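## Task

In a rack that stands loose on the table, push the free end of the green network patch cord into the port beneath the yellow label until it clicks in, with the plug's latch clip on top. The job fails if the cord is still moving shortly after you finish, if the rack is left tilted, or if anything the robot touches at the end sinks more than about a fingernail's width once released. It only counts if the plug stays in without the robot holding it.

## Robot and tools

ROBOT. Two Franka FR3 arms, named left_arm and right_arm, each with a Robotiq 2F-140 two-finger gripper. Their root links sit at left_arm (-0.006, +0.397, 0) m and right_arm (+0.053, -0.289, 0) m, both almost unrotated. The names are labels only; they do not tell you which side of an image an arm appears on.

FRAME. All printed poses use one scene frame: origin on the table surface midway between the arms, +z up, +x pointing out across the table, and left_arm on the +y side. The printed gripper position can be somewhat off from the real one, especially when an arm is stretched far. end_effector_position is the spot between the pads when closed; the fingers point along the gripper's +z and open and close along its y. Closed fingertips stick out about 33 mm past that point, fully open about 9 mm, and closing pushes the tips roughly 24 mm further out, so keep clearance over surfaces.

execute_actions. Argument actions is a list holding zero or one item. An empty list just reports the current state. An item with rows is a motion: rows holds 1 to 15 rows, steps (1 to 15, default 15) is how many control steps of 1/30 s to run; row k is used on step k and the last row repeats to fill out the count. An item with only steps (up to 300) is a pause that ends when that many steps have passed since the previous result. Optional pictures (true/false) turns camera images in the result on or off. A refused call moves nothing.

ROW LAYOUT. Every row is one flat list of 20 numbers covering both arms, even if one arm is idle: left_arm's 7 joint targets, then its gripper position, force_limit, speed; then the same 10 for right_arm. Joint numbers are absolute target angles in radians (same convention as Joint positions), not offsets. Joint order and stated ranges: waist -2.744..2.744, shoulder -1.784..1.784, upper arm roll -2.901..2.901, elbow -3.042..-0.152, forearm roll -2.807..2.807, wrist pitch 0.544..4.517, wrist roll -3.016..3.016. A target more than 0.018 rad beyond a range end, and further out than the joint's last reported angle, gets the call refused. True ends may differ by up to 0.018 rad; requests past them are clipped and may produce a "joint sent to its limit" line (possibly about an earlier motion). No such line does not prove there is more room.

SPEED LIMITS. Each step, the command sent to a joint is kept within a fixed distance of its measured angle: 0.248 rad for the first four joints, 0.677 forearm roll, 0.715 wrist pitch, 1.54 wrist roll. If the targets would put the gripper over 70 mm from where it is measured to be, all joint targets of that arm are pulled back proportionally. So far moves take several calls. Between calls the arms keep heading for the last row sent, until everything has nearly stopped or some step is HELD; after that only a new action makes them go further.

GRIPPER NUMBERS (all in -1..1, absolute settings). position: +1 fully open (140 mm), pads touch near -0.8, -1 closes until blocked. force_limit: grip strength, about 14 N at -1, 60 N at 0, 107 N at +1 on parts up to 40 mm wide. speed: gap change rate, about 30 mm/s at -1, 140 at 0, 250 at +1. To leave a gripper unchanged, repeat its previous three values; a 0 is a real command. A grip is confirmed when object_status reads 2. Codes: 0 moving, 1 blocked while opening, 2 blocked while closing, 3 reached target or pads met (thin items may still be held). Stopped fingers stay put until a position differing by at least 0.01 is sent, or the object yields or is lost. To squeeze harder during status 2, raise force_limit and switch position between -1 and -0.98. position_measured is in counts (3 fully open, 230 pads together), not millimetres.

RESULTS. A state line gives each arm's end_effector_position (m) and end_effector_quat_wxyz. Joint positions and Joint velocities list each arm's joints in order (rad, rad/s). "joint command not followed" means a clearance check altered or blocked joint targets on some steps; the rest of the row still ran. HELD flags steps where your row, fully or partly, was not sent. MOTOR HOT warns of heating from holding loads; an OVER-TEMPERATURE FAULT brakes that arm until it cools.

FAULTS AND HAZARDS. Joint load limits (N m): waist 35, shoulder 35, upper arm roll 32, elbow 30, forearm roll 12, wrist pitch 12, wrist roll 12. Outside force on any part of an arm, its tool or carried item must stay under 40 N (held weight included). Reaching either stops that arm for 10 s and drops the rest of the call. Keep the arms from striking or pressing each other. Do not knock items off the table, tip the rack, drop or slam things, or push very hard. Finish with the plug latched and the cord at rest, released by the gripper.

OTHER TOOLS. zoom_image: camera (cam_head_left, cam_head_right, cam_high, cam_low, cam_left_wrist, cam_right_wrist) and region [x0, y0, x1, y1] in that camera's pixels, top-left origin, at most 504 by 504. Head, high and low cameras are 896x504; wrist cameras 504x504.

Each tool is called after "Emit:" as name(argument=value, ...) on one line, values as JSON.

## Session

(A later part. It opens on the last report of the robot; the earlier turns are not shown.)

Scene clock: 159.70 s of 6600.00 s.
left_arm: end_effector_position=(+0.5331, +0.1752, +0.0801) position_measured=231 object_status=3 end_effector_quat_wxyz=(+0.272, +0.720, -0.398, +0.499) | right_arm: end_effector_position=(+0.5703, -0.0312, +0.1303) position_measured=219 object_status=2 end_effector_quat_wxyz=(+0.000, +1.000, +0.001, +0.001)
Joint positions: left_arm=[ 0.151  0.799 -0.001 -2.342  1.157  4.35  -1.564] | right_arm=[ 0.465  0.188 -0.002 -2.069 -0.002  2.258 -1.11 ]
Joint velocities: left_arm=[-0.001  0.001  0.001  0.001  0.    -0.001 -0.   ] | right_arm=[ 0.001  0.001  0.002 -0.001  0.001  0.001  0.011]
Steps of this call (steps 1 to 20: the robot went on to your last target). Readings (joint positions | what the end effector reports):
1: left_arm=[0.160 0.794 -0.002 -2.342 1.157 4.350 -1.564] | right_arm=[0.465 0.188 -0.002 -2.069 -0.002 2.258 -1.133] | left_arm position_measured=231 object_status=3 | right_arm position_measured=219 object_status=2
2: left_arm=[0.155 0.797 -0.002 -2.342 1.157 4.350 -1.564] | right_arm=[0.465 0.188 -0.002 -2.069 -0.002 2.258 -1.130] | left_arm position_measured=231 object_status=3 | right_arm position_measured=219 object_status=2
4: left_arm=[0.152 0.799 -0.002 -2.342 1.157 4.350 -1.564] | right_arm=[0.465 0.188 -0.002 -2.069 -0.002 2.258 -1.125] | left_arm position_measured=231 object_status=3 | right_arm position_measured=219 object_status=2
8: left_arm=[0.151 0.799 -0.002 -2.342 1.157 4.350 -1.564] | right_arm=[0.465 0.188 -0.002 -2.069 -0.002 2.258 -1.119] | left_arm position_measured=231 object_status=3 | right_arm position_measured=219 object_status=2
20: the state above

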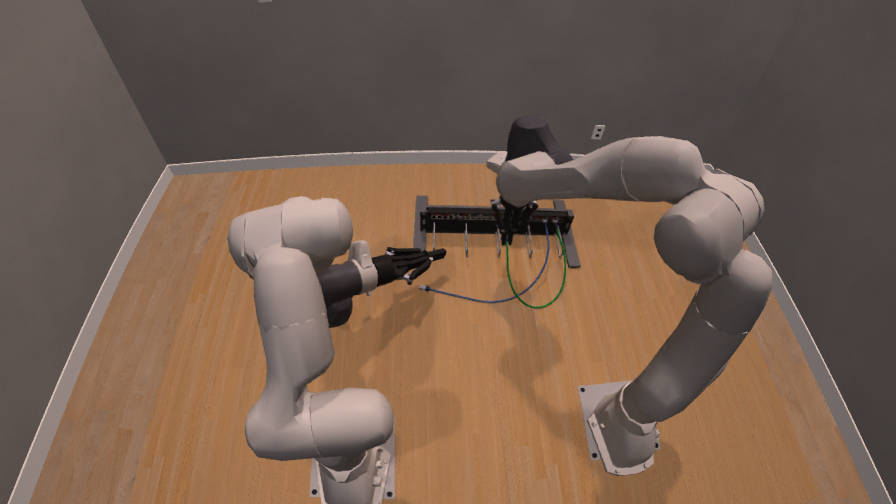

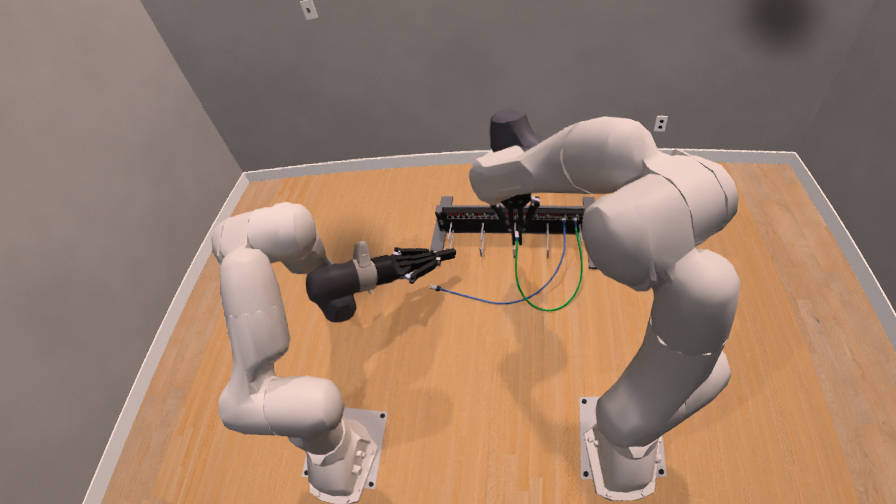

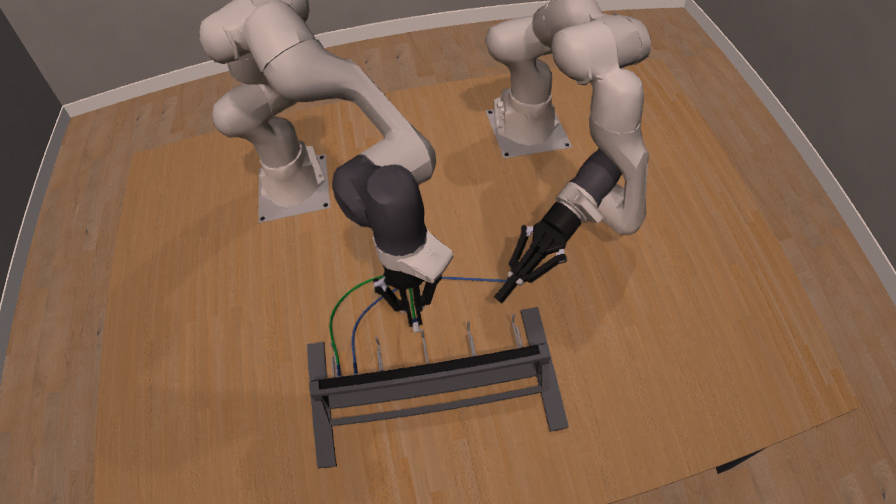

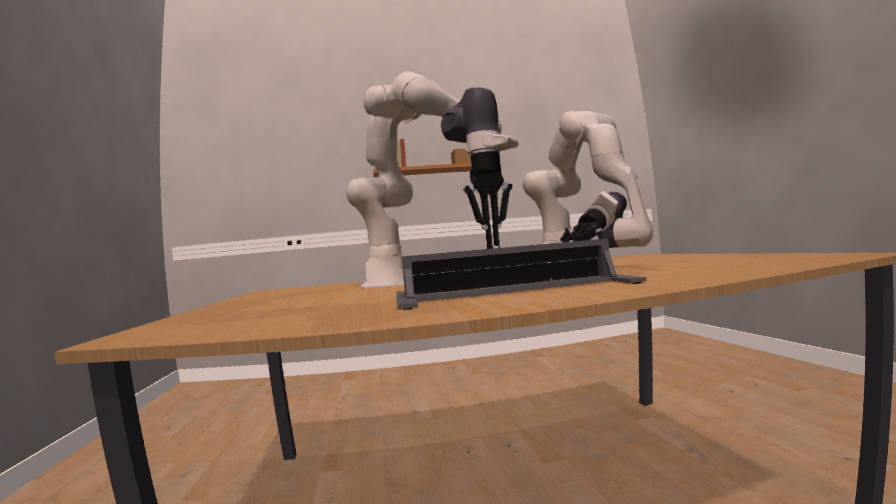

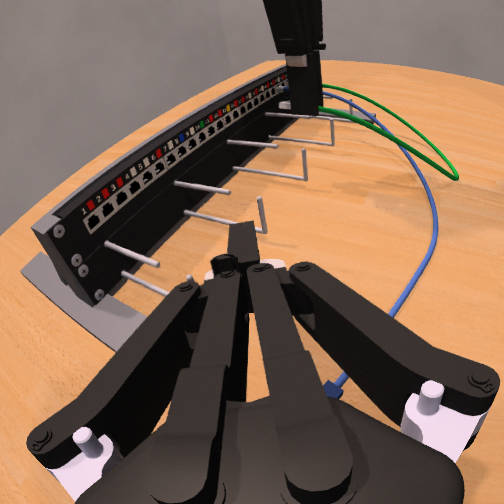

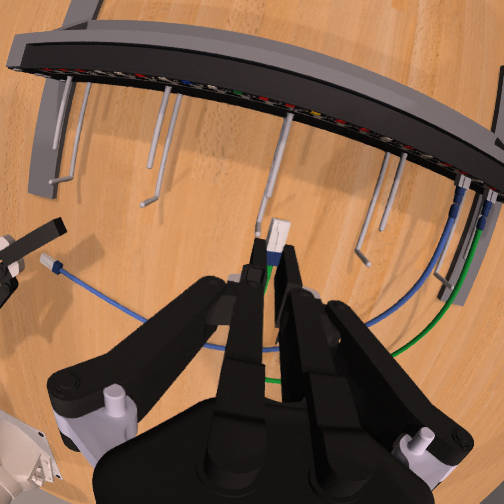

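Emit:
zoom_image(camera="cam_left_wrist", region=[160, 50, 340, 170])

Emit:
zoom_image(camera="cam_right_wrist", region=[200, 70, 400, 270])

Region (160, 50, 340, 170) of cam_left_wrist's 504x504 image, scaled by 2.800, with more detail than that image has.

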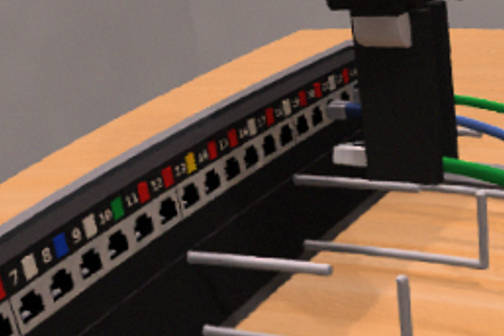

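Region (200, 70, 400, 270) of cam_right_wrist's 504x504 image, scaled by 2.520, with more detail than that image has.

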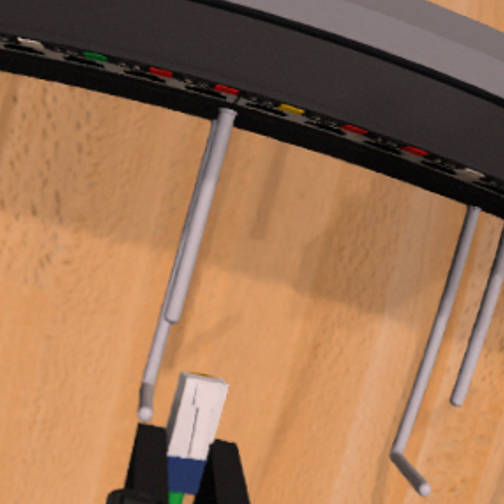

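Emit:
execute_actions(actions=[{"rows":[[0.15,0.8,0,-2.3416,1.16,4.35,-1.571,-1,-0.5,0,0.462,0.198,0,-2.056,0,2.255,-1.095,-1,0.6,-0.9],[0.15,0.8,0,-2.3416,1.16,4.35,-1.571,-1,-0.5,0,0.459,0.209,0,-2.044,0,2.254,-1.09,-1,0.6,-0.9],[0.15,0.8,0,-2.3416,1.16,4.35,-1.571,-1,-0.5,0,0.4555,0.222,0,-2.031,0,2.253,-1.09,-1,0.6,-0.9],[0.15,0.8,0,-2.3416,1.16,4.35,-1.571,-1,-0.5,0,0.452,0.235,0,-2.017,0,2.252,-1.09,-1,0.6,-0.9],[0.15,0.8,0,-2.3416,1.16,4.35,-1.571,-1,-0.5,0,0.448,0.249,0,-2.003,0,2.251,-1.09,-1,0.6,-0.9],[0.15,0.8,0,-2.3416,1.16,4.35,-1.571,-1,-0.5,0,0.444,0.263,0,-1.989,0,2.25,-1.09,-1,0.6,-0.9],[0.15,0.8,0,-2.3416,1.16,4.35,-1.571,-1,-0.5,0,0.44,0.277,0,-1.975,0,2.249,-1.09,-1,0.6,-0.9],[0.15,0.8,0,-2.3416,1.16,4.35,-1.571,-1,-0.5,0,0.4365,0.29,0,-1.961,0,2.248,-1.09,-1,0.6,-0.9],[0.15,0.8,0,-2.3416,1.16,4.35,-1.571,-1,-0.5,0,0.433,0.302,0,-1.948,0,2.2475,-1.09,-1,0.6,-0.9],[0.15,0.8,0,-2.3416,1.16,4.35,-1.571,-1,-0.5,0,0.43,0.312,0,-1.937,0,2.2475,-1.09,-1,0.6,-0.9],[0.15,0.8,0,-2.3416,1.16,4.35,-1.571,-1,-0.5,0,0.428,0.319,0,-1.929,0,2.2475,-1.09,-1,0.6,-0.9],[0.15,0.8,0,-2.3416,1.16,4.35,-1.571,-1,-0.5,0,0.4267,0.3245,0,-1.924,0,2.2475,-1.09,-1,0.6,-0.9]],"steps":15}], pictures=false)

Emit:
execute_actions(actions=[{"steps":15}])

Emit:
zoom_image(camera="cam_right_wrist", region=[210, 120, 370, 280])

Emit:
zoom_image(camera="cam_left_wrist", region=[190, 70, 310, 160])

Scene clock: 185.40 s of 6600.00 s.
left_arm: end_effector_position=(+0.5331, +0.1752, +0.0800) position_measured=231 object_status=3 end_effector_quat_wxyz=(+0.272, +0.720, -0.398, +0.499) | right_arm: end_effector_position=(+0.6126, -0.0342, +0.1098) position_measured=219 object_status=2 end_effector_quat_wxyz=(+0.001, +1.000, -0.023, -0.001)
Joint positions: left_arm=[ 0.151  0.799 -0.001 -2.342  1.157  4.35  -1.564] | right_arm=[ 0.428  0.321 -0.    -1.933 -0.002  2.251 -1.097]
Joint velocities: left_arm=[ 0.001 -0.001 -0.    -0.001  0.     0.001  0.001] | right_arm=[-0.016  0.07   0.002  0.063 -0.    -0.01   0.009]
Steps of this call (steps 1 to 15: the robot went on to your last target; steps 16 to 90: nothing new was sent; then 22.20 s passed at rest; steps 91 to 105: all 15 steps of this action). Readings (joint positions | what the end effector reports):
91: left_arm=[0.151 0.799 -0.001 -2.342 1.157 4.350 -1.564] | right_arm=[0.465 0.190 -0.002 -2.066 -0.002 2.258 -1.106] | left_arm position_measured=231 object_status=3 | right_arm position_measured=219 object_status=2
92: left_arm=[0.151 0.799 -0.001 -2.342 1.157 4.350 -1.564] | right_arm=[0.464 0.194 -0.001 -2.060 -0.002 2.257 -1.104] | left_arm position_measured=231 object_status=3 | right_arm position_measured=219 object_status=2
94: left_arm=[0.151 0.799 -0.001 -2.342 1.157 4.350 -1.564] | right_arm=[0.460 0.209 -0.001 -2.041 -0.002 2.256 -1.102] | left_arm position_measured=231 object_status=3 | right_arm position_measured=219 object_status=2
98: left_arm=[0.151 0.799 -0.001 -2.342 1.157 4.350 -1.564] | right_arm=[0.447 0.258 -0.000 -1.991 -0.002 2.254 -1.100] | left_arm position_measured=231 object_status=3 | right_arm position_measured=219 object_status=2
105: the state above

Scene clock: 185.90 s of 6600.00 s.
left_arm: end_effector_position=(+0.5331, +0.1752, +0.0800) position_measured=231 object_status=3 end_effector_quat_wxyz=(+0.272, +0.720, -0.398, +0.499) | right_arm: end_effector_position=(+0.6147, -0.0335, +0.1109) position_measured=219 object_status=2 end_effector_quat_wxyz=(+0.001, +1.000, -0.024, +0.000)
Joint positions: left_arm=[ 0.151  0.799 -0.001 -2.342  1.157  4.35  -1.564] | right_arm=[ 0.428  0.323 -0.    -1.927 -0.002  2.25  -1.095]
Joint velocities: left_arm=[ 0.001 -0.001  0.001  0.001 -0.    -0.     0.001] | right_arm=[-0.001 -0.001  0.002  0.001  0.001 -0.001  0.003]
Steps of this call (steps 1 to 15: the robot went on to your last target). Readings (joint positions | what the end effector reports):
1: left_arm=[0.151 0.799 -0.001 -2.342 1.157 4.350 -1.564] | right_arm=[0.428 0.322 -0.000 -1.931 -0.002 2.251 -1.096] | left_arm position_measured=231 object_status=3 | right_arm position_measured=219 object_status=2
2: left_arm=[0.151 0.799 -0.001 -2.342 1.157 4.350 -1.564] | right_arm=[0.428 0.323 -0.000 -1.930 -0.002 2.250 -1.096] | left_arm position_measured=231 object_status=3 | right_arm position_measured=219 object_status=2
4: left_arm=[0.151 0.799 -0.001 -2.342 1.157 4.350 -1.564] | right_arm=[0.428 0.323 -0.000 -1.928 -0.002 2.250 -1.096] | left_arm position_measured=231 object_status=3 | right_arm position_measured=219 object_status=2
8: left_arm=[0.151 0.799 -0.001 -2.342 1.157 4.350 -1.564] | right_arm=[0.428 0.323 -0.000 -1.927 -0.002 2.250 -1.095] | left_arm position_measured=231 object_status=3 | right_arm position_measured=219 object_status=2
15: the state above
All arms were judged still, so your last target was given up. Only a new action makes them travel on or press farther. Fingers that are still opening or closing keep moving.

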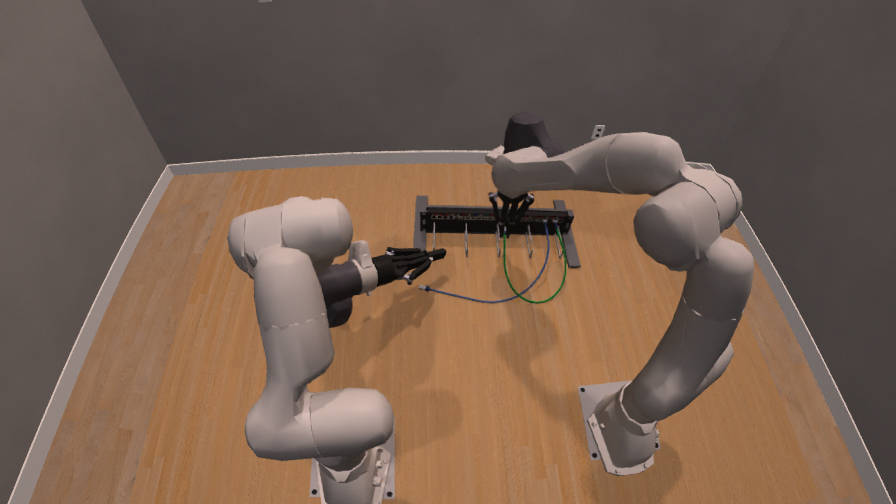

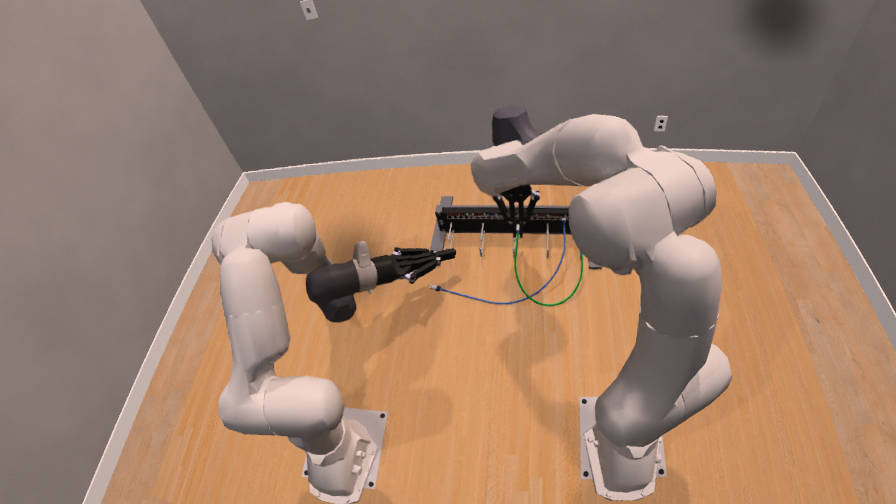

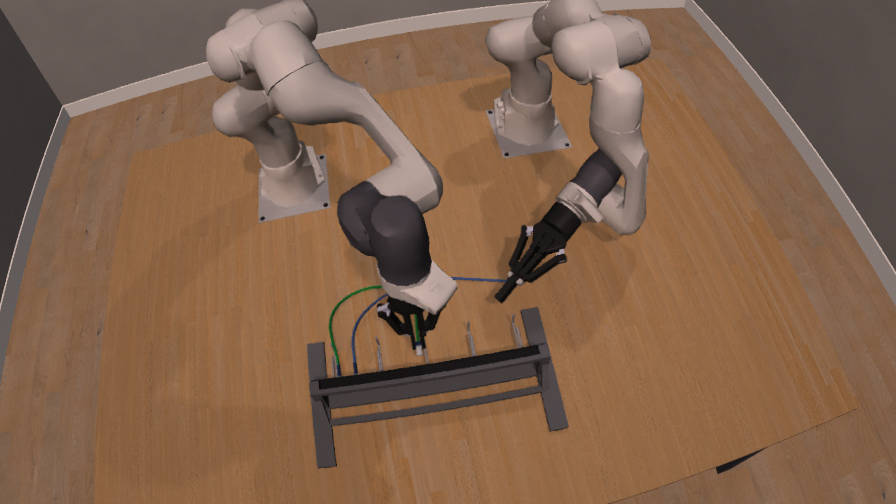

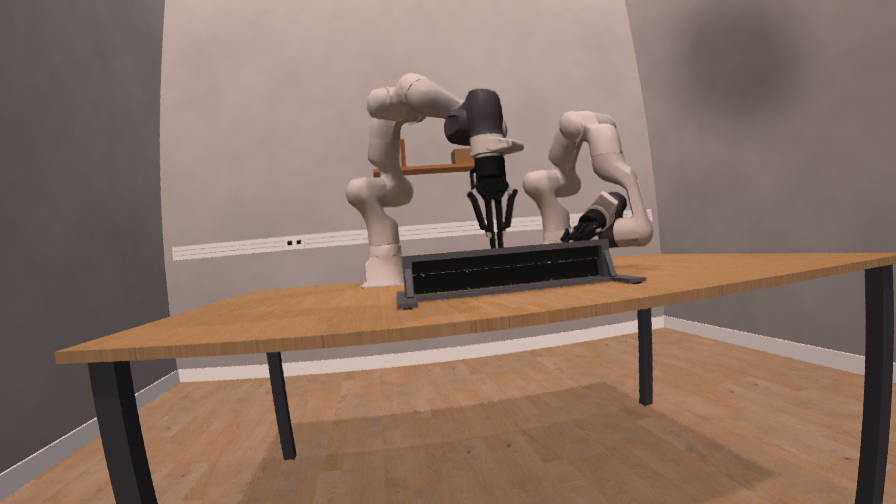

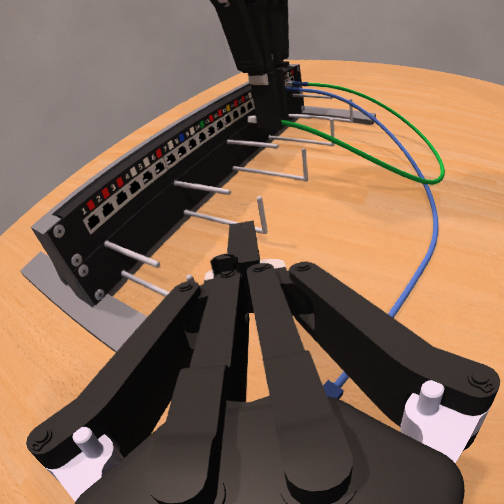

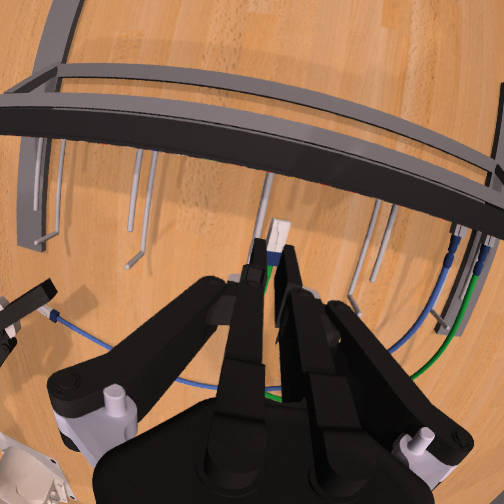

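Region (210, 120, 370, 280) of cam_right_wrist's 504x504 image, scaled by 3.150, with more detail than that image has.

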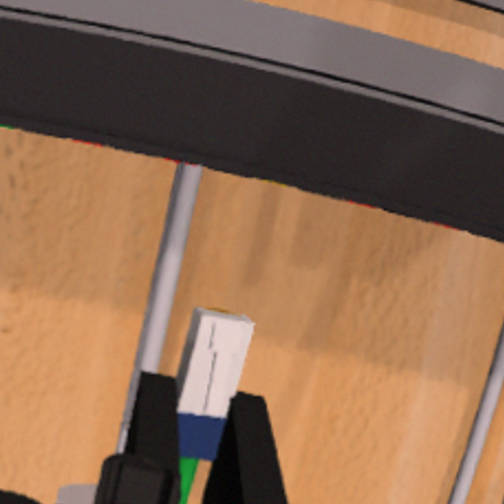

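Region (190, 70, 310, 160) of cam_left_wrist's 504x504 image, scaled by 4.200, with more detail than that image has; it fills the top 378 rows of this view, and the rest is white.

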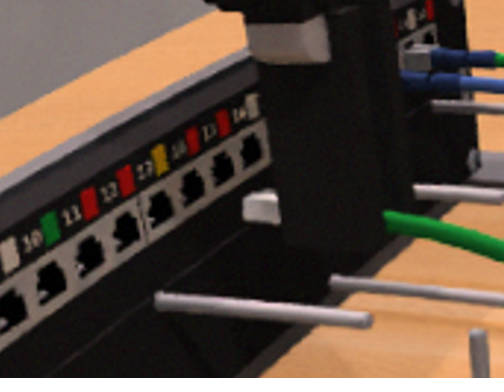

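Emit:
zoom_image(camera="cam_head_left", region=[460, 195, 550, 245])

Region (460, 195, 550, 245) of cam_head_left's 896x504 image, scaled by 5.600, with more detail than that image has.

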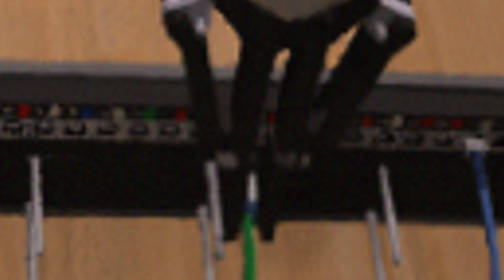

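Emit:
execute_actions(actions=[{"rows":[[0.15,0.8,0,-2.3416,1.16,4.35,-1.571,-1,-0.5,0,0.4255,0.33,0,-1.915,0,2.243,-1.102,-1,0.6,-0.9],[0.15,0.8,0,-2.3416,1.16,4.35,-1.571,-1,-0.5,0,0.424,0.337,0,-1.904,0,2.238,-1.105,-1,0.6,-0.9],[0.15,0.8,0,-2.3416,1.16,4.35,-1.571,-1,-0.5,0,0.4223,0.3445,0,-1.8925,0,2.233,-1.108,-1,0.6,-0.9],[0.15,0.8,0,-2.3416,1.16,4.35,-1.571,-1,-0.5,0,0.4206,0.352,0,-1.881,0,2.228,-1.11,-1,0.6,-0.9],[0.15,0.8,0,-2.3416,1.16,4.35,-1.571,-1,-0.5,0,0.419,0.3595,0,-1.8695,0,2.224,-1.1105,-1,0.6,-0.9],[0.15,0.8,0,-2.3416,1.16,4.35,-1.571,-1,-0.5,0,0.4173,0.367,0,-1.858,0,2.22,-1.1105,-1,0.6,-0.9],[0.15,0.8,0,-2.3416,1.16,4.35,-1.571,-1,-0.5,0,0.4158,0.374,0,-1.847,0,2.217,-1.1105,-1,0.6,-0.9],[0.15,0.8,0,-2.3416,1.16,4.35,-1.571,-1,-0.5,0,0.4145,0.38,0,-1.838,0,2.215,-1.1105,-1,0.6,-0.9],[0.15,0.8,0,-2.3416,1.16,4.35,-1.571,-1,-0.5,0,0.4135,0.384,0,-1.832,0,2.2145,-1.1105,-1,0.6,-0.9],[0.15,0.8,0,-2.3416,1.16,4.35,-1.571,-1,-0.5,0,0.413,0.3868,0,-1.829,0,2.2145,-1.1105,-1,0.6,-0.9]],"steps":15}], pictures=false)

Emit:
execute_actions(actions=[{"steps":15}])

Emit:
zoom_image(camera="cam_left_wrist", region=[200, 85, 270, 145])

Emit:
zoom_image(camera="cam_right_wrist", region=[220, 170, 340, 280])

Scene clock: 211.33 s of 6600.00 s.
left_arm: end_effector_position=(+0.5331, +0.1753, +0.0800) position_measured=231 object_status=3 end_effector_quat_wxyz=(+0.272, +0.720, -0.398, +0.499) | right_arm: end_effector_position=(+0.6389, -0.0320, +0.1110) position_measured=219 object_status=2 end_effector_quat_wxyz=(+0.000, +1.000, -0.027, +0.001)
Joint positions: left_arm=[ 0.151  0.799 -0.001 -2.342  1.157  4.35  -1.564] | right_arm=[ 0.414  0.384 -0.    -1.834 -0.002  2.221 -1.103]
Joint velocities: left_arm=[ 0.002 -0.    -0.     0.     0.    -0.    -0.002] | right_arm=[-0.001  0.013 -0.002  0.02  -0.001 -0.023 -0.01 ]
Steps of this call (steps 1 to 90: nothing new was sent; then 21.93 s passed at rest; steps 91 to 105: all 15 steps of this action). Readings (joint positions | what the end effector reports):
91: left_arm=[0.151 0.799 -0.001 -2.342 1.157 4.350 -1.564] | right_arm=[0.428 0.324 -0.000 -1.924 -0.002 2.249 -1.095] | left_arm position_measured=231 object_status=3 | right_arm position_measured=219 object_status=2
92: left_arm=[0.151 0.799 -0.001 -2.342 1.157 4.350 -1.564] | right_arm=[0.427 0.327 -0.000 -1.919 -0.002 2.247 -1.095] | left_arm position_measured=231 object_status=3 | right_arm position_measured=219 object_status=2
94: left_arm=[0.151 0.799 -0.001 -2.342 1.157 4.350 -1.564] | right_arm=[0.426 0.337 -0.000 -1.903 -0.002 2.242 -1.097] | left_arm position_measured=231 object_status=3 | right_arm position_measured=219 object_status=2
98: left_arm=[0.151 0.799 -0.001 -2.342 1.157 4.350 -1.564] | right_arm=[0.419 0.363 -0.000 -1.862 -0.002 2.231 -1.100] | left_arm position_measured=231 object_status=3 | right_arm position_measured=219 object_status=2
105: the state above

Scene clock: 211.83 s of 6600.00 s.
left_arm: end_effector_position=(+0.5331, +0.1753, +0.0800) position_measured=231 object_status=3 end_effector_quat_wxyz=(+0.272, +0.720, -0.398, +0.499) | right_arm: end_effector_position=(+0.6386, -0.0322, +0.1112) position_measured=219 object_status=2 end_effector_quat_wxyz=(+0.001, +1.000, -0.025, +0.000)
Joint positions: left_arm=[ 0.151  0.799 -0.001 -2.342  1.157  4.35  -1.564] | right_arm=[ 0.414  0.385 -0.    -1.832 -0.002  2.217 -1.106]
Joint velocities: left_arm=[-0.     0.001 -0.    -0.    -0.     0.     0.002] | right_arm=[-0.001  0.001 -0.    -0.     0.    -0.001 -0.   ]
Steps of this call (steps 1 to 15: the robot went on to your last target). Readings (joint positions | what the end effector reports):
1: left_arm=[0.151 0.799 -0.001 -2.342 1.157 4.350 -1.564] | right_arm=[0.414 0.385 -0.000 -1.833 -0.002 2.220 -1.104] | left_arm position_measured=231 object_status=3 | right_arm position_measured=219 object_status=2
2: left_arm=[0.151 0.799 -0.001 -2.342 1.157 4.350 -1.564] | right_arm=[0.414 0.385 -0.000 -1.833 -0.002 2.219 -1.104] | left_arm position_measured=231 object_status=3 | right_arm position_measured=219 object_status=2
4: left_arm=[0.151 0.799 -0.001 -2.342 1.157 4.350 -1.564] | right_arm=[0.414 0.385 -0.000 -1.832 -0.002 2.218 -1.104] | left_arm position_measured=231 object_status=3 | right_arm position_measured=219 object_status=2
8: left_arm=[0.151 0.799 -0.001 -2.342 1.157 4.350 -1.564] | right_arm=[0.414 0.385 -0.000 -1.832 -0.002 2.218 -1.105] | left_arm position_measured=231 object_status=3 | right_arm position_measured=219 object_status=2
15: the state above
All arms were judged still, so your last target was given up. Only a new action makes them travel on or press farther. Fingers that are still opening or closing keep moving.

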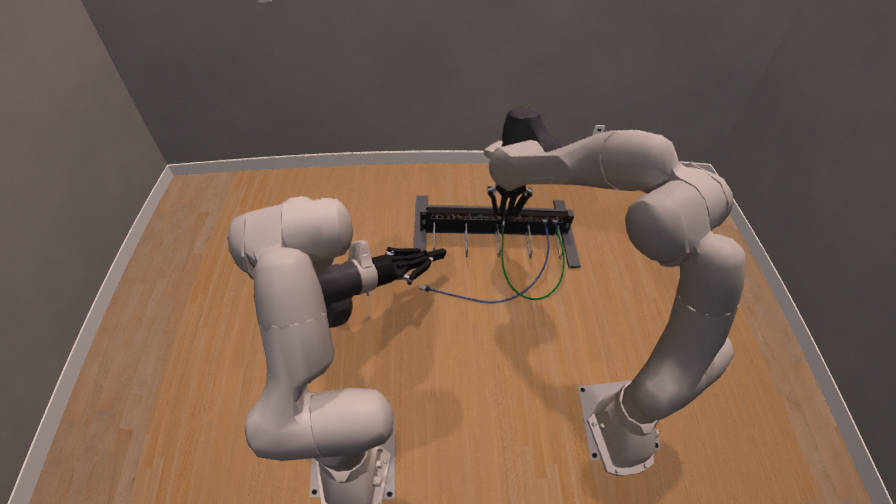

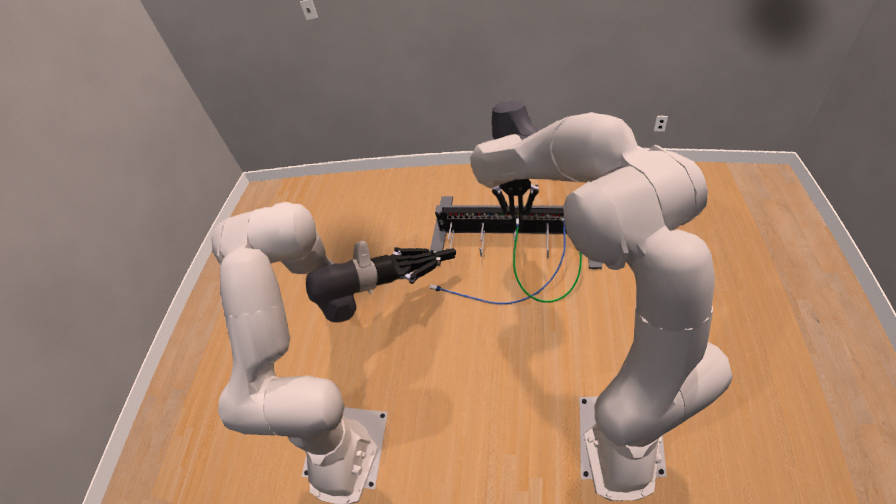

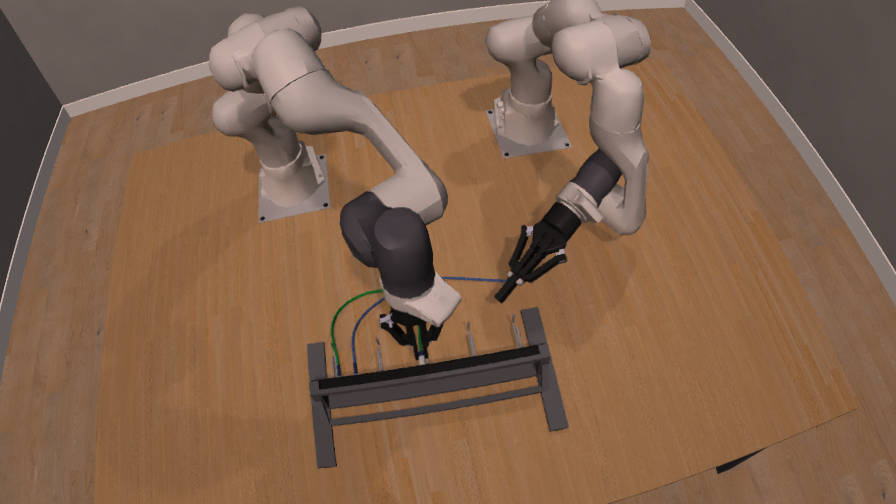

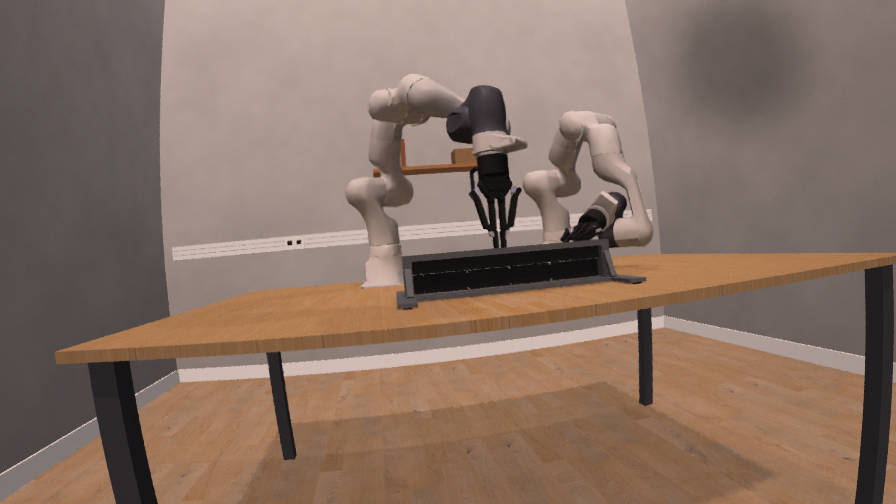

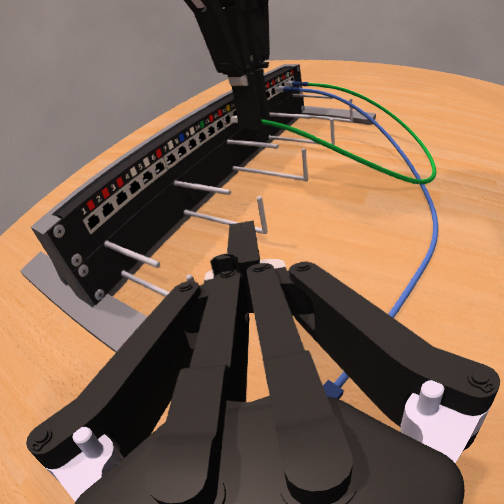

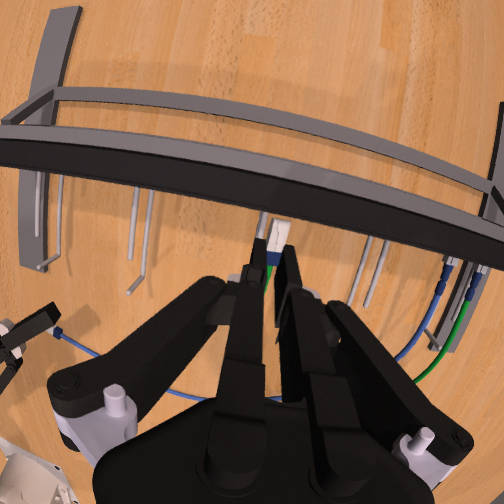

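Region (200, 85, 270, 145) of cam_left_wrist's 504x504 image, scaled by 7.200, with more detail than that image has; it fills the top 432 rows of this view, and the rest is white.

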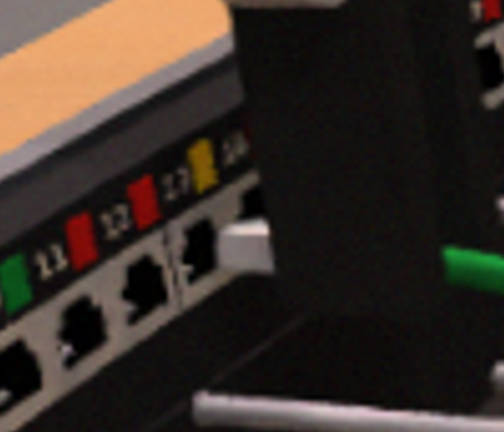

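Region (220, 170, 340, 280) of cam_right_wrist's 504x504 image, scaled by 4.200, with more detail than that image has; it fills the top 462 rows of this view, and the rest is white.

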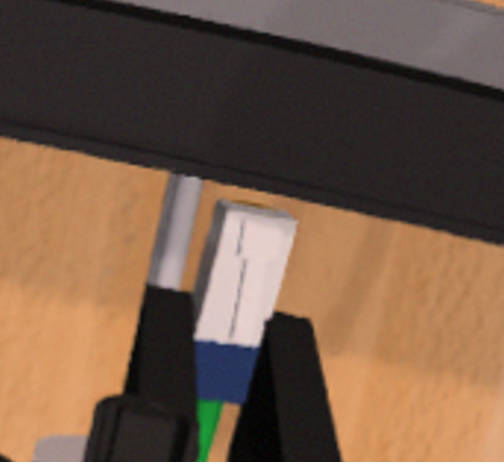

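Emit:
execute_actions(actions=[{"rows":[[0.15,0.8,0,-2.3416,1.16,4.35,-1.571,-1,-0.5,0,0.4126,0.39,0,-1.826,0,2.2142,-1.111,-1,0.6,-0.9],[0.15,0.8,0,-2.3416,1.16,4.35,-1.571,-1,-0.5,0,0.4121,0.393,0,-1.8225,0,2.2139,-1.1115,-1,0.6,-0.9],[0.15,0.8,0,-2.3416,1.16,4.35,-1.571,-1,-0.5,0,0.4116,0.396,0,-1.819,0,2.2136,-1.112,-1,0.6,-0.9],[0.15,0.8,0,-2.3416,1.16,4.35,-1.571,-1,-0.5,0,0.4112,0.3991,0,-1.8155,0,2.2134,-1.1123,-1,0.6,-0.9]],"steps":15}])

Emit:
zoom_image(camera="cam_left_wrist", region=[200, 85, 270, 145])

Scene clock: 236.57 s of 6600.00 s.
left_arm: end_effector_position=(+0.5331, +0.1753, +0.0800) position_measured=231 object_status=3 end_effector_quat_wxyz=(+0.272, +0.720, -0.398, +0.499) | right_arm: end_effector_position=(+0.6420, -0.0318, +0.1090) position_measured=219 object_status=2 end_effector_quat_wxyz=(+0.001, +1.000, -0.025, +0.000)
Joint positions: left_arm=[ 0.151  0.799 -0.001 -2.342  1.157  4.35  -1.564] | right_arm=[ 0.413  0.397 -0.    -1.818 -0.002  2.216 -1.108]
Joint velocities: left_arm=[-0.    -0.    -0.     0.001  0.     0.    -0.001] | right_arm=[-0.     0.001 -0.     0.001 -0.    -0.    -0.001]
Steps of this call (steps 1 to 90: nothing new was sent; then 21.23 s passed at rest; steps 91 to 105: all 15 steps of this action). Readings (joint positions | what the end effector reports):
91: left_arm=[0.151 0.799 -0.001 -2.342 1.157 4.350 -1.564] | right_arm=[0.414 0.385 -0.000 -1.831 -0.002 2.217 -1.106] | left_arm position_measured=231 object_status=3 | right_arm position_measured=219 object_status=2
92: left_arm=[0.151 0.799 -0.001 -2.342 1.157 4.350 -1.564] | right_arm=[0.414 0.387 -0.000 -1.829 -0.002 2.216 -1.106] | left_arm position_measured=231 object_status=3 | right_arm position_measured=219 object_status=2
94: left_arm=[0.151 0.799 -0.001 -2.342 1.157 4.350 -1.564] | right_arm=[0.414 0.391 -0.000 -1.824 -0.002 2.216 -1.107] | left_arm position_measured=231 object_status=3 | right_arm position_measured=219 object_status=2
98: left_arm=[0.151 0.799 -0.001 -2.342 1.157 4.350 -1.564] | right_arm=[0.413 0.396 -0.000 -1.820 -0.002 2.216 -1.107] | left_arm position_measured=231 object_status=3 | right_arm position_measured=219 object_status=2
105: the state above

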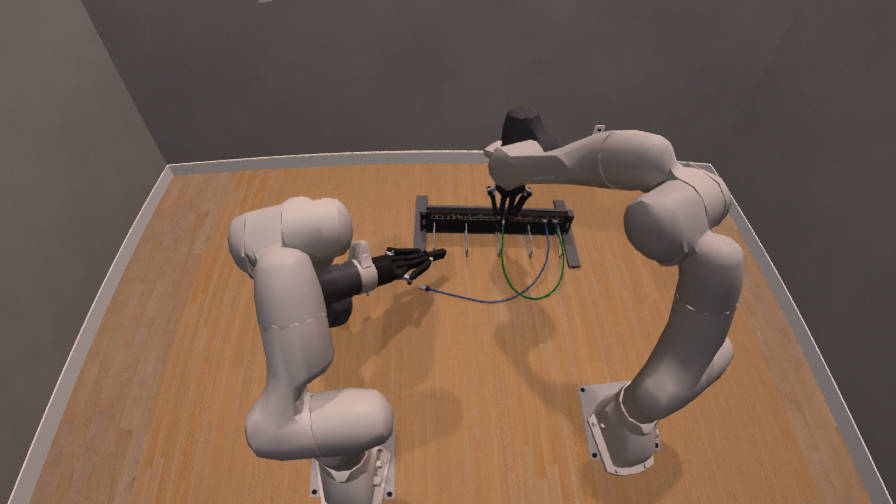

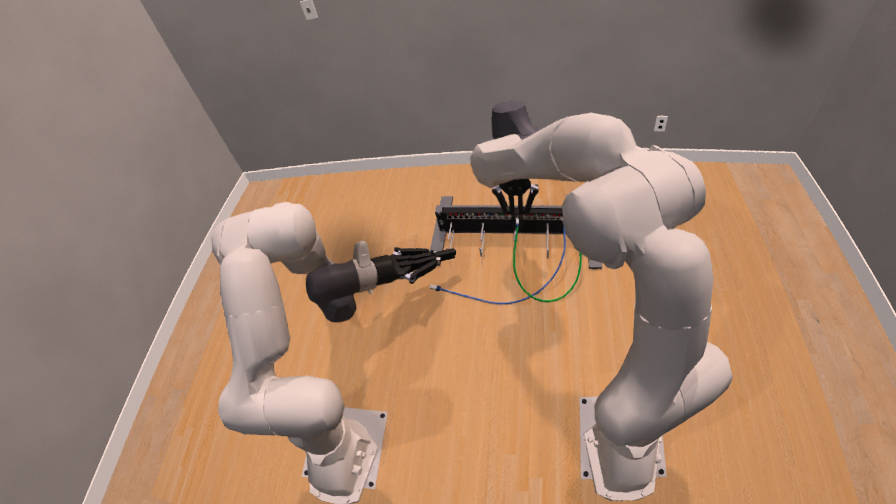

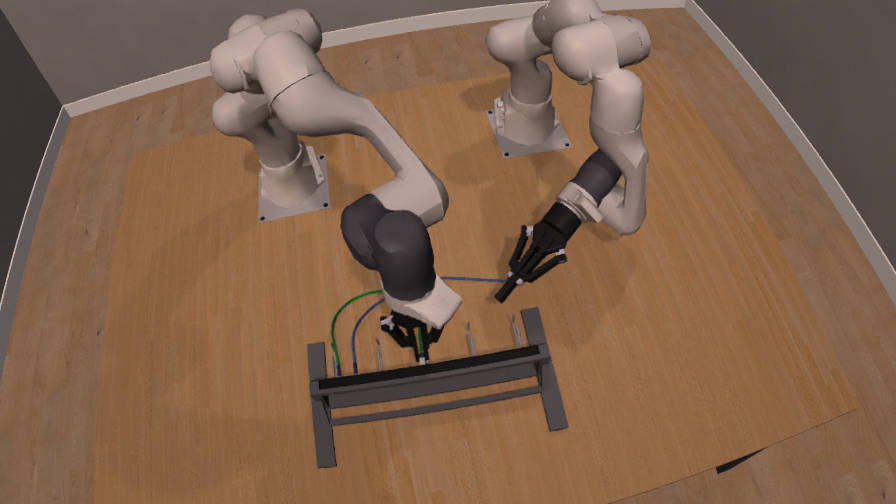

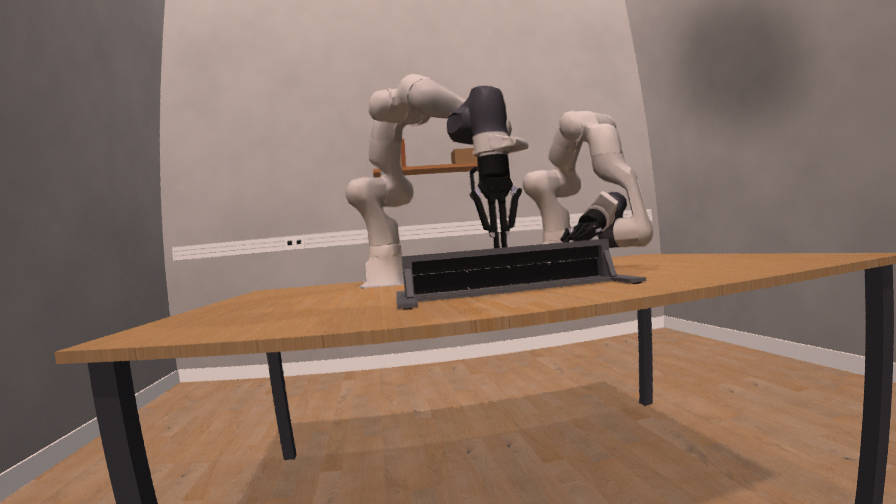

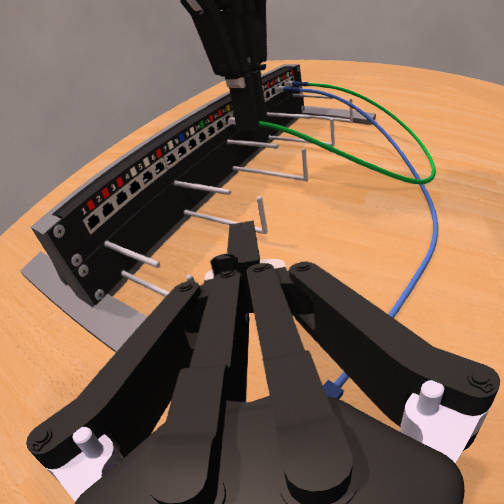

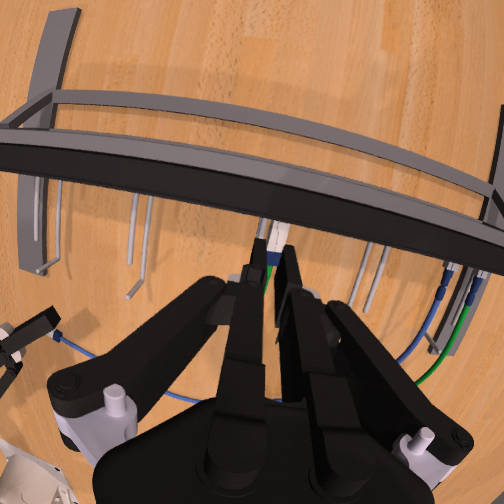

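Region (200, 85, 270, 145) of cam_left_wrist's 504x504 image, scaled by 7.200, with more detail than that image has; it fills the top 432 rows of this view, and the rest is white.

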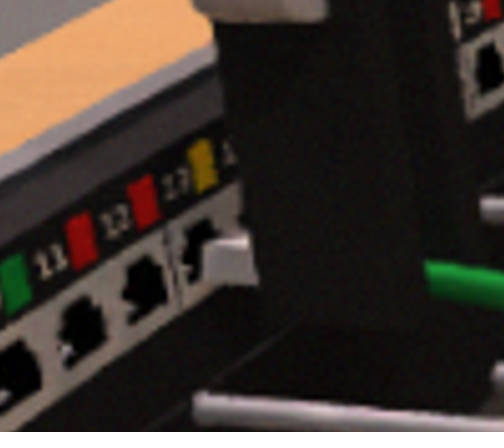

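Emit:
zoom_image(camera="cam_left_wrist", region=[212, 105, 242, 135])

Region (212, 105, 242, 135) of cam_left_wrist's 504x504 image, scaled by 16.800, with more detail than that image has.

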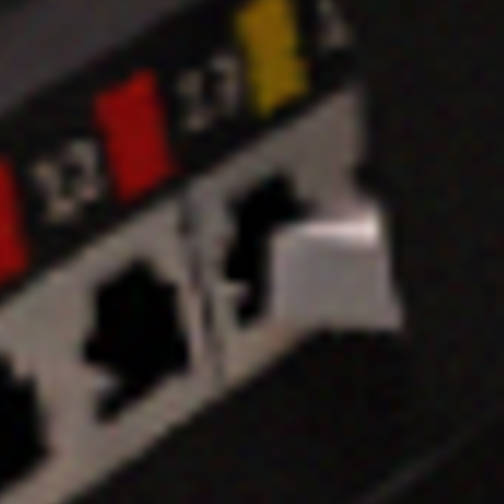

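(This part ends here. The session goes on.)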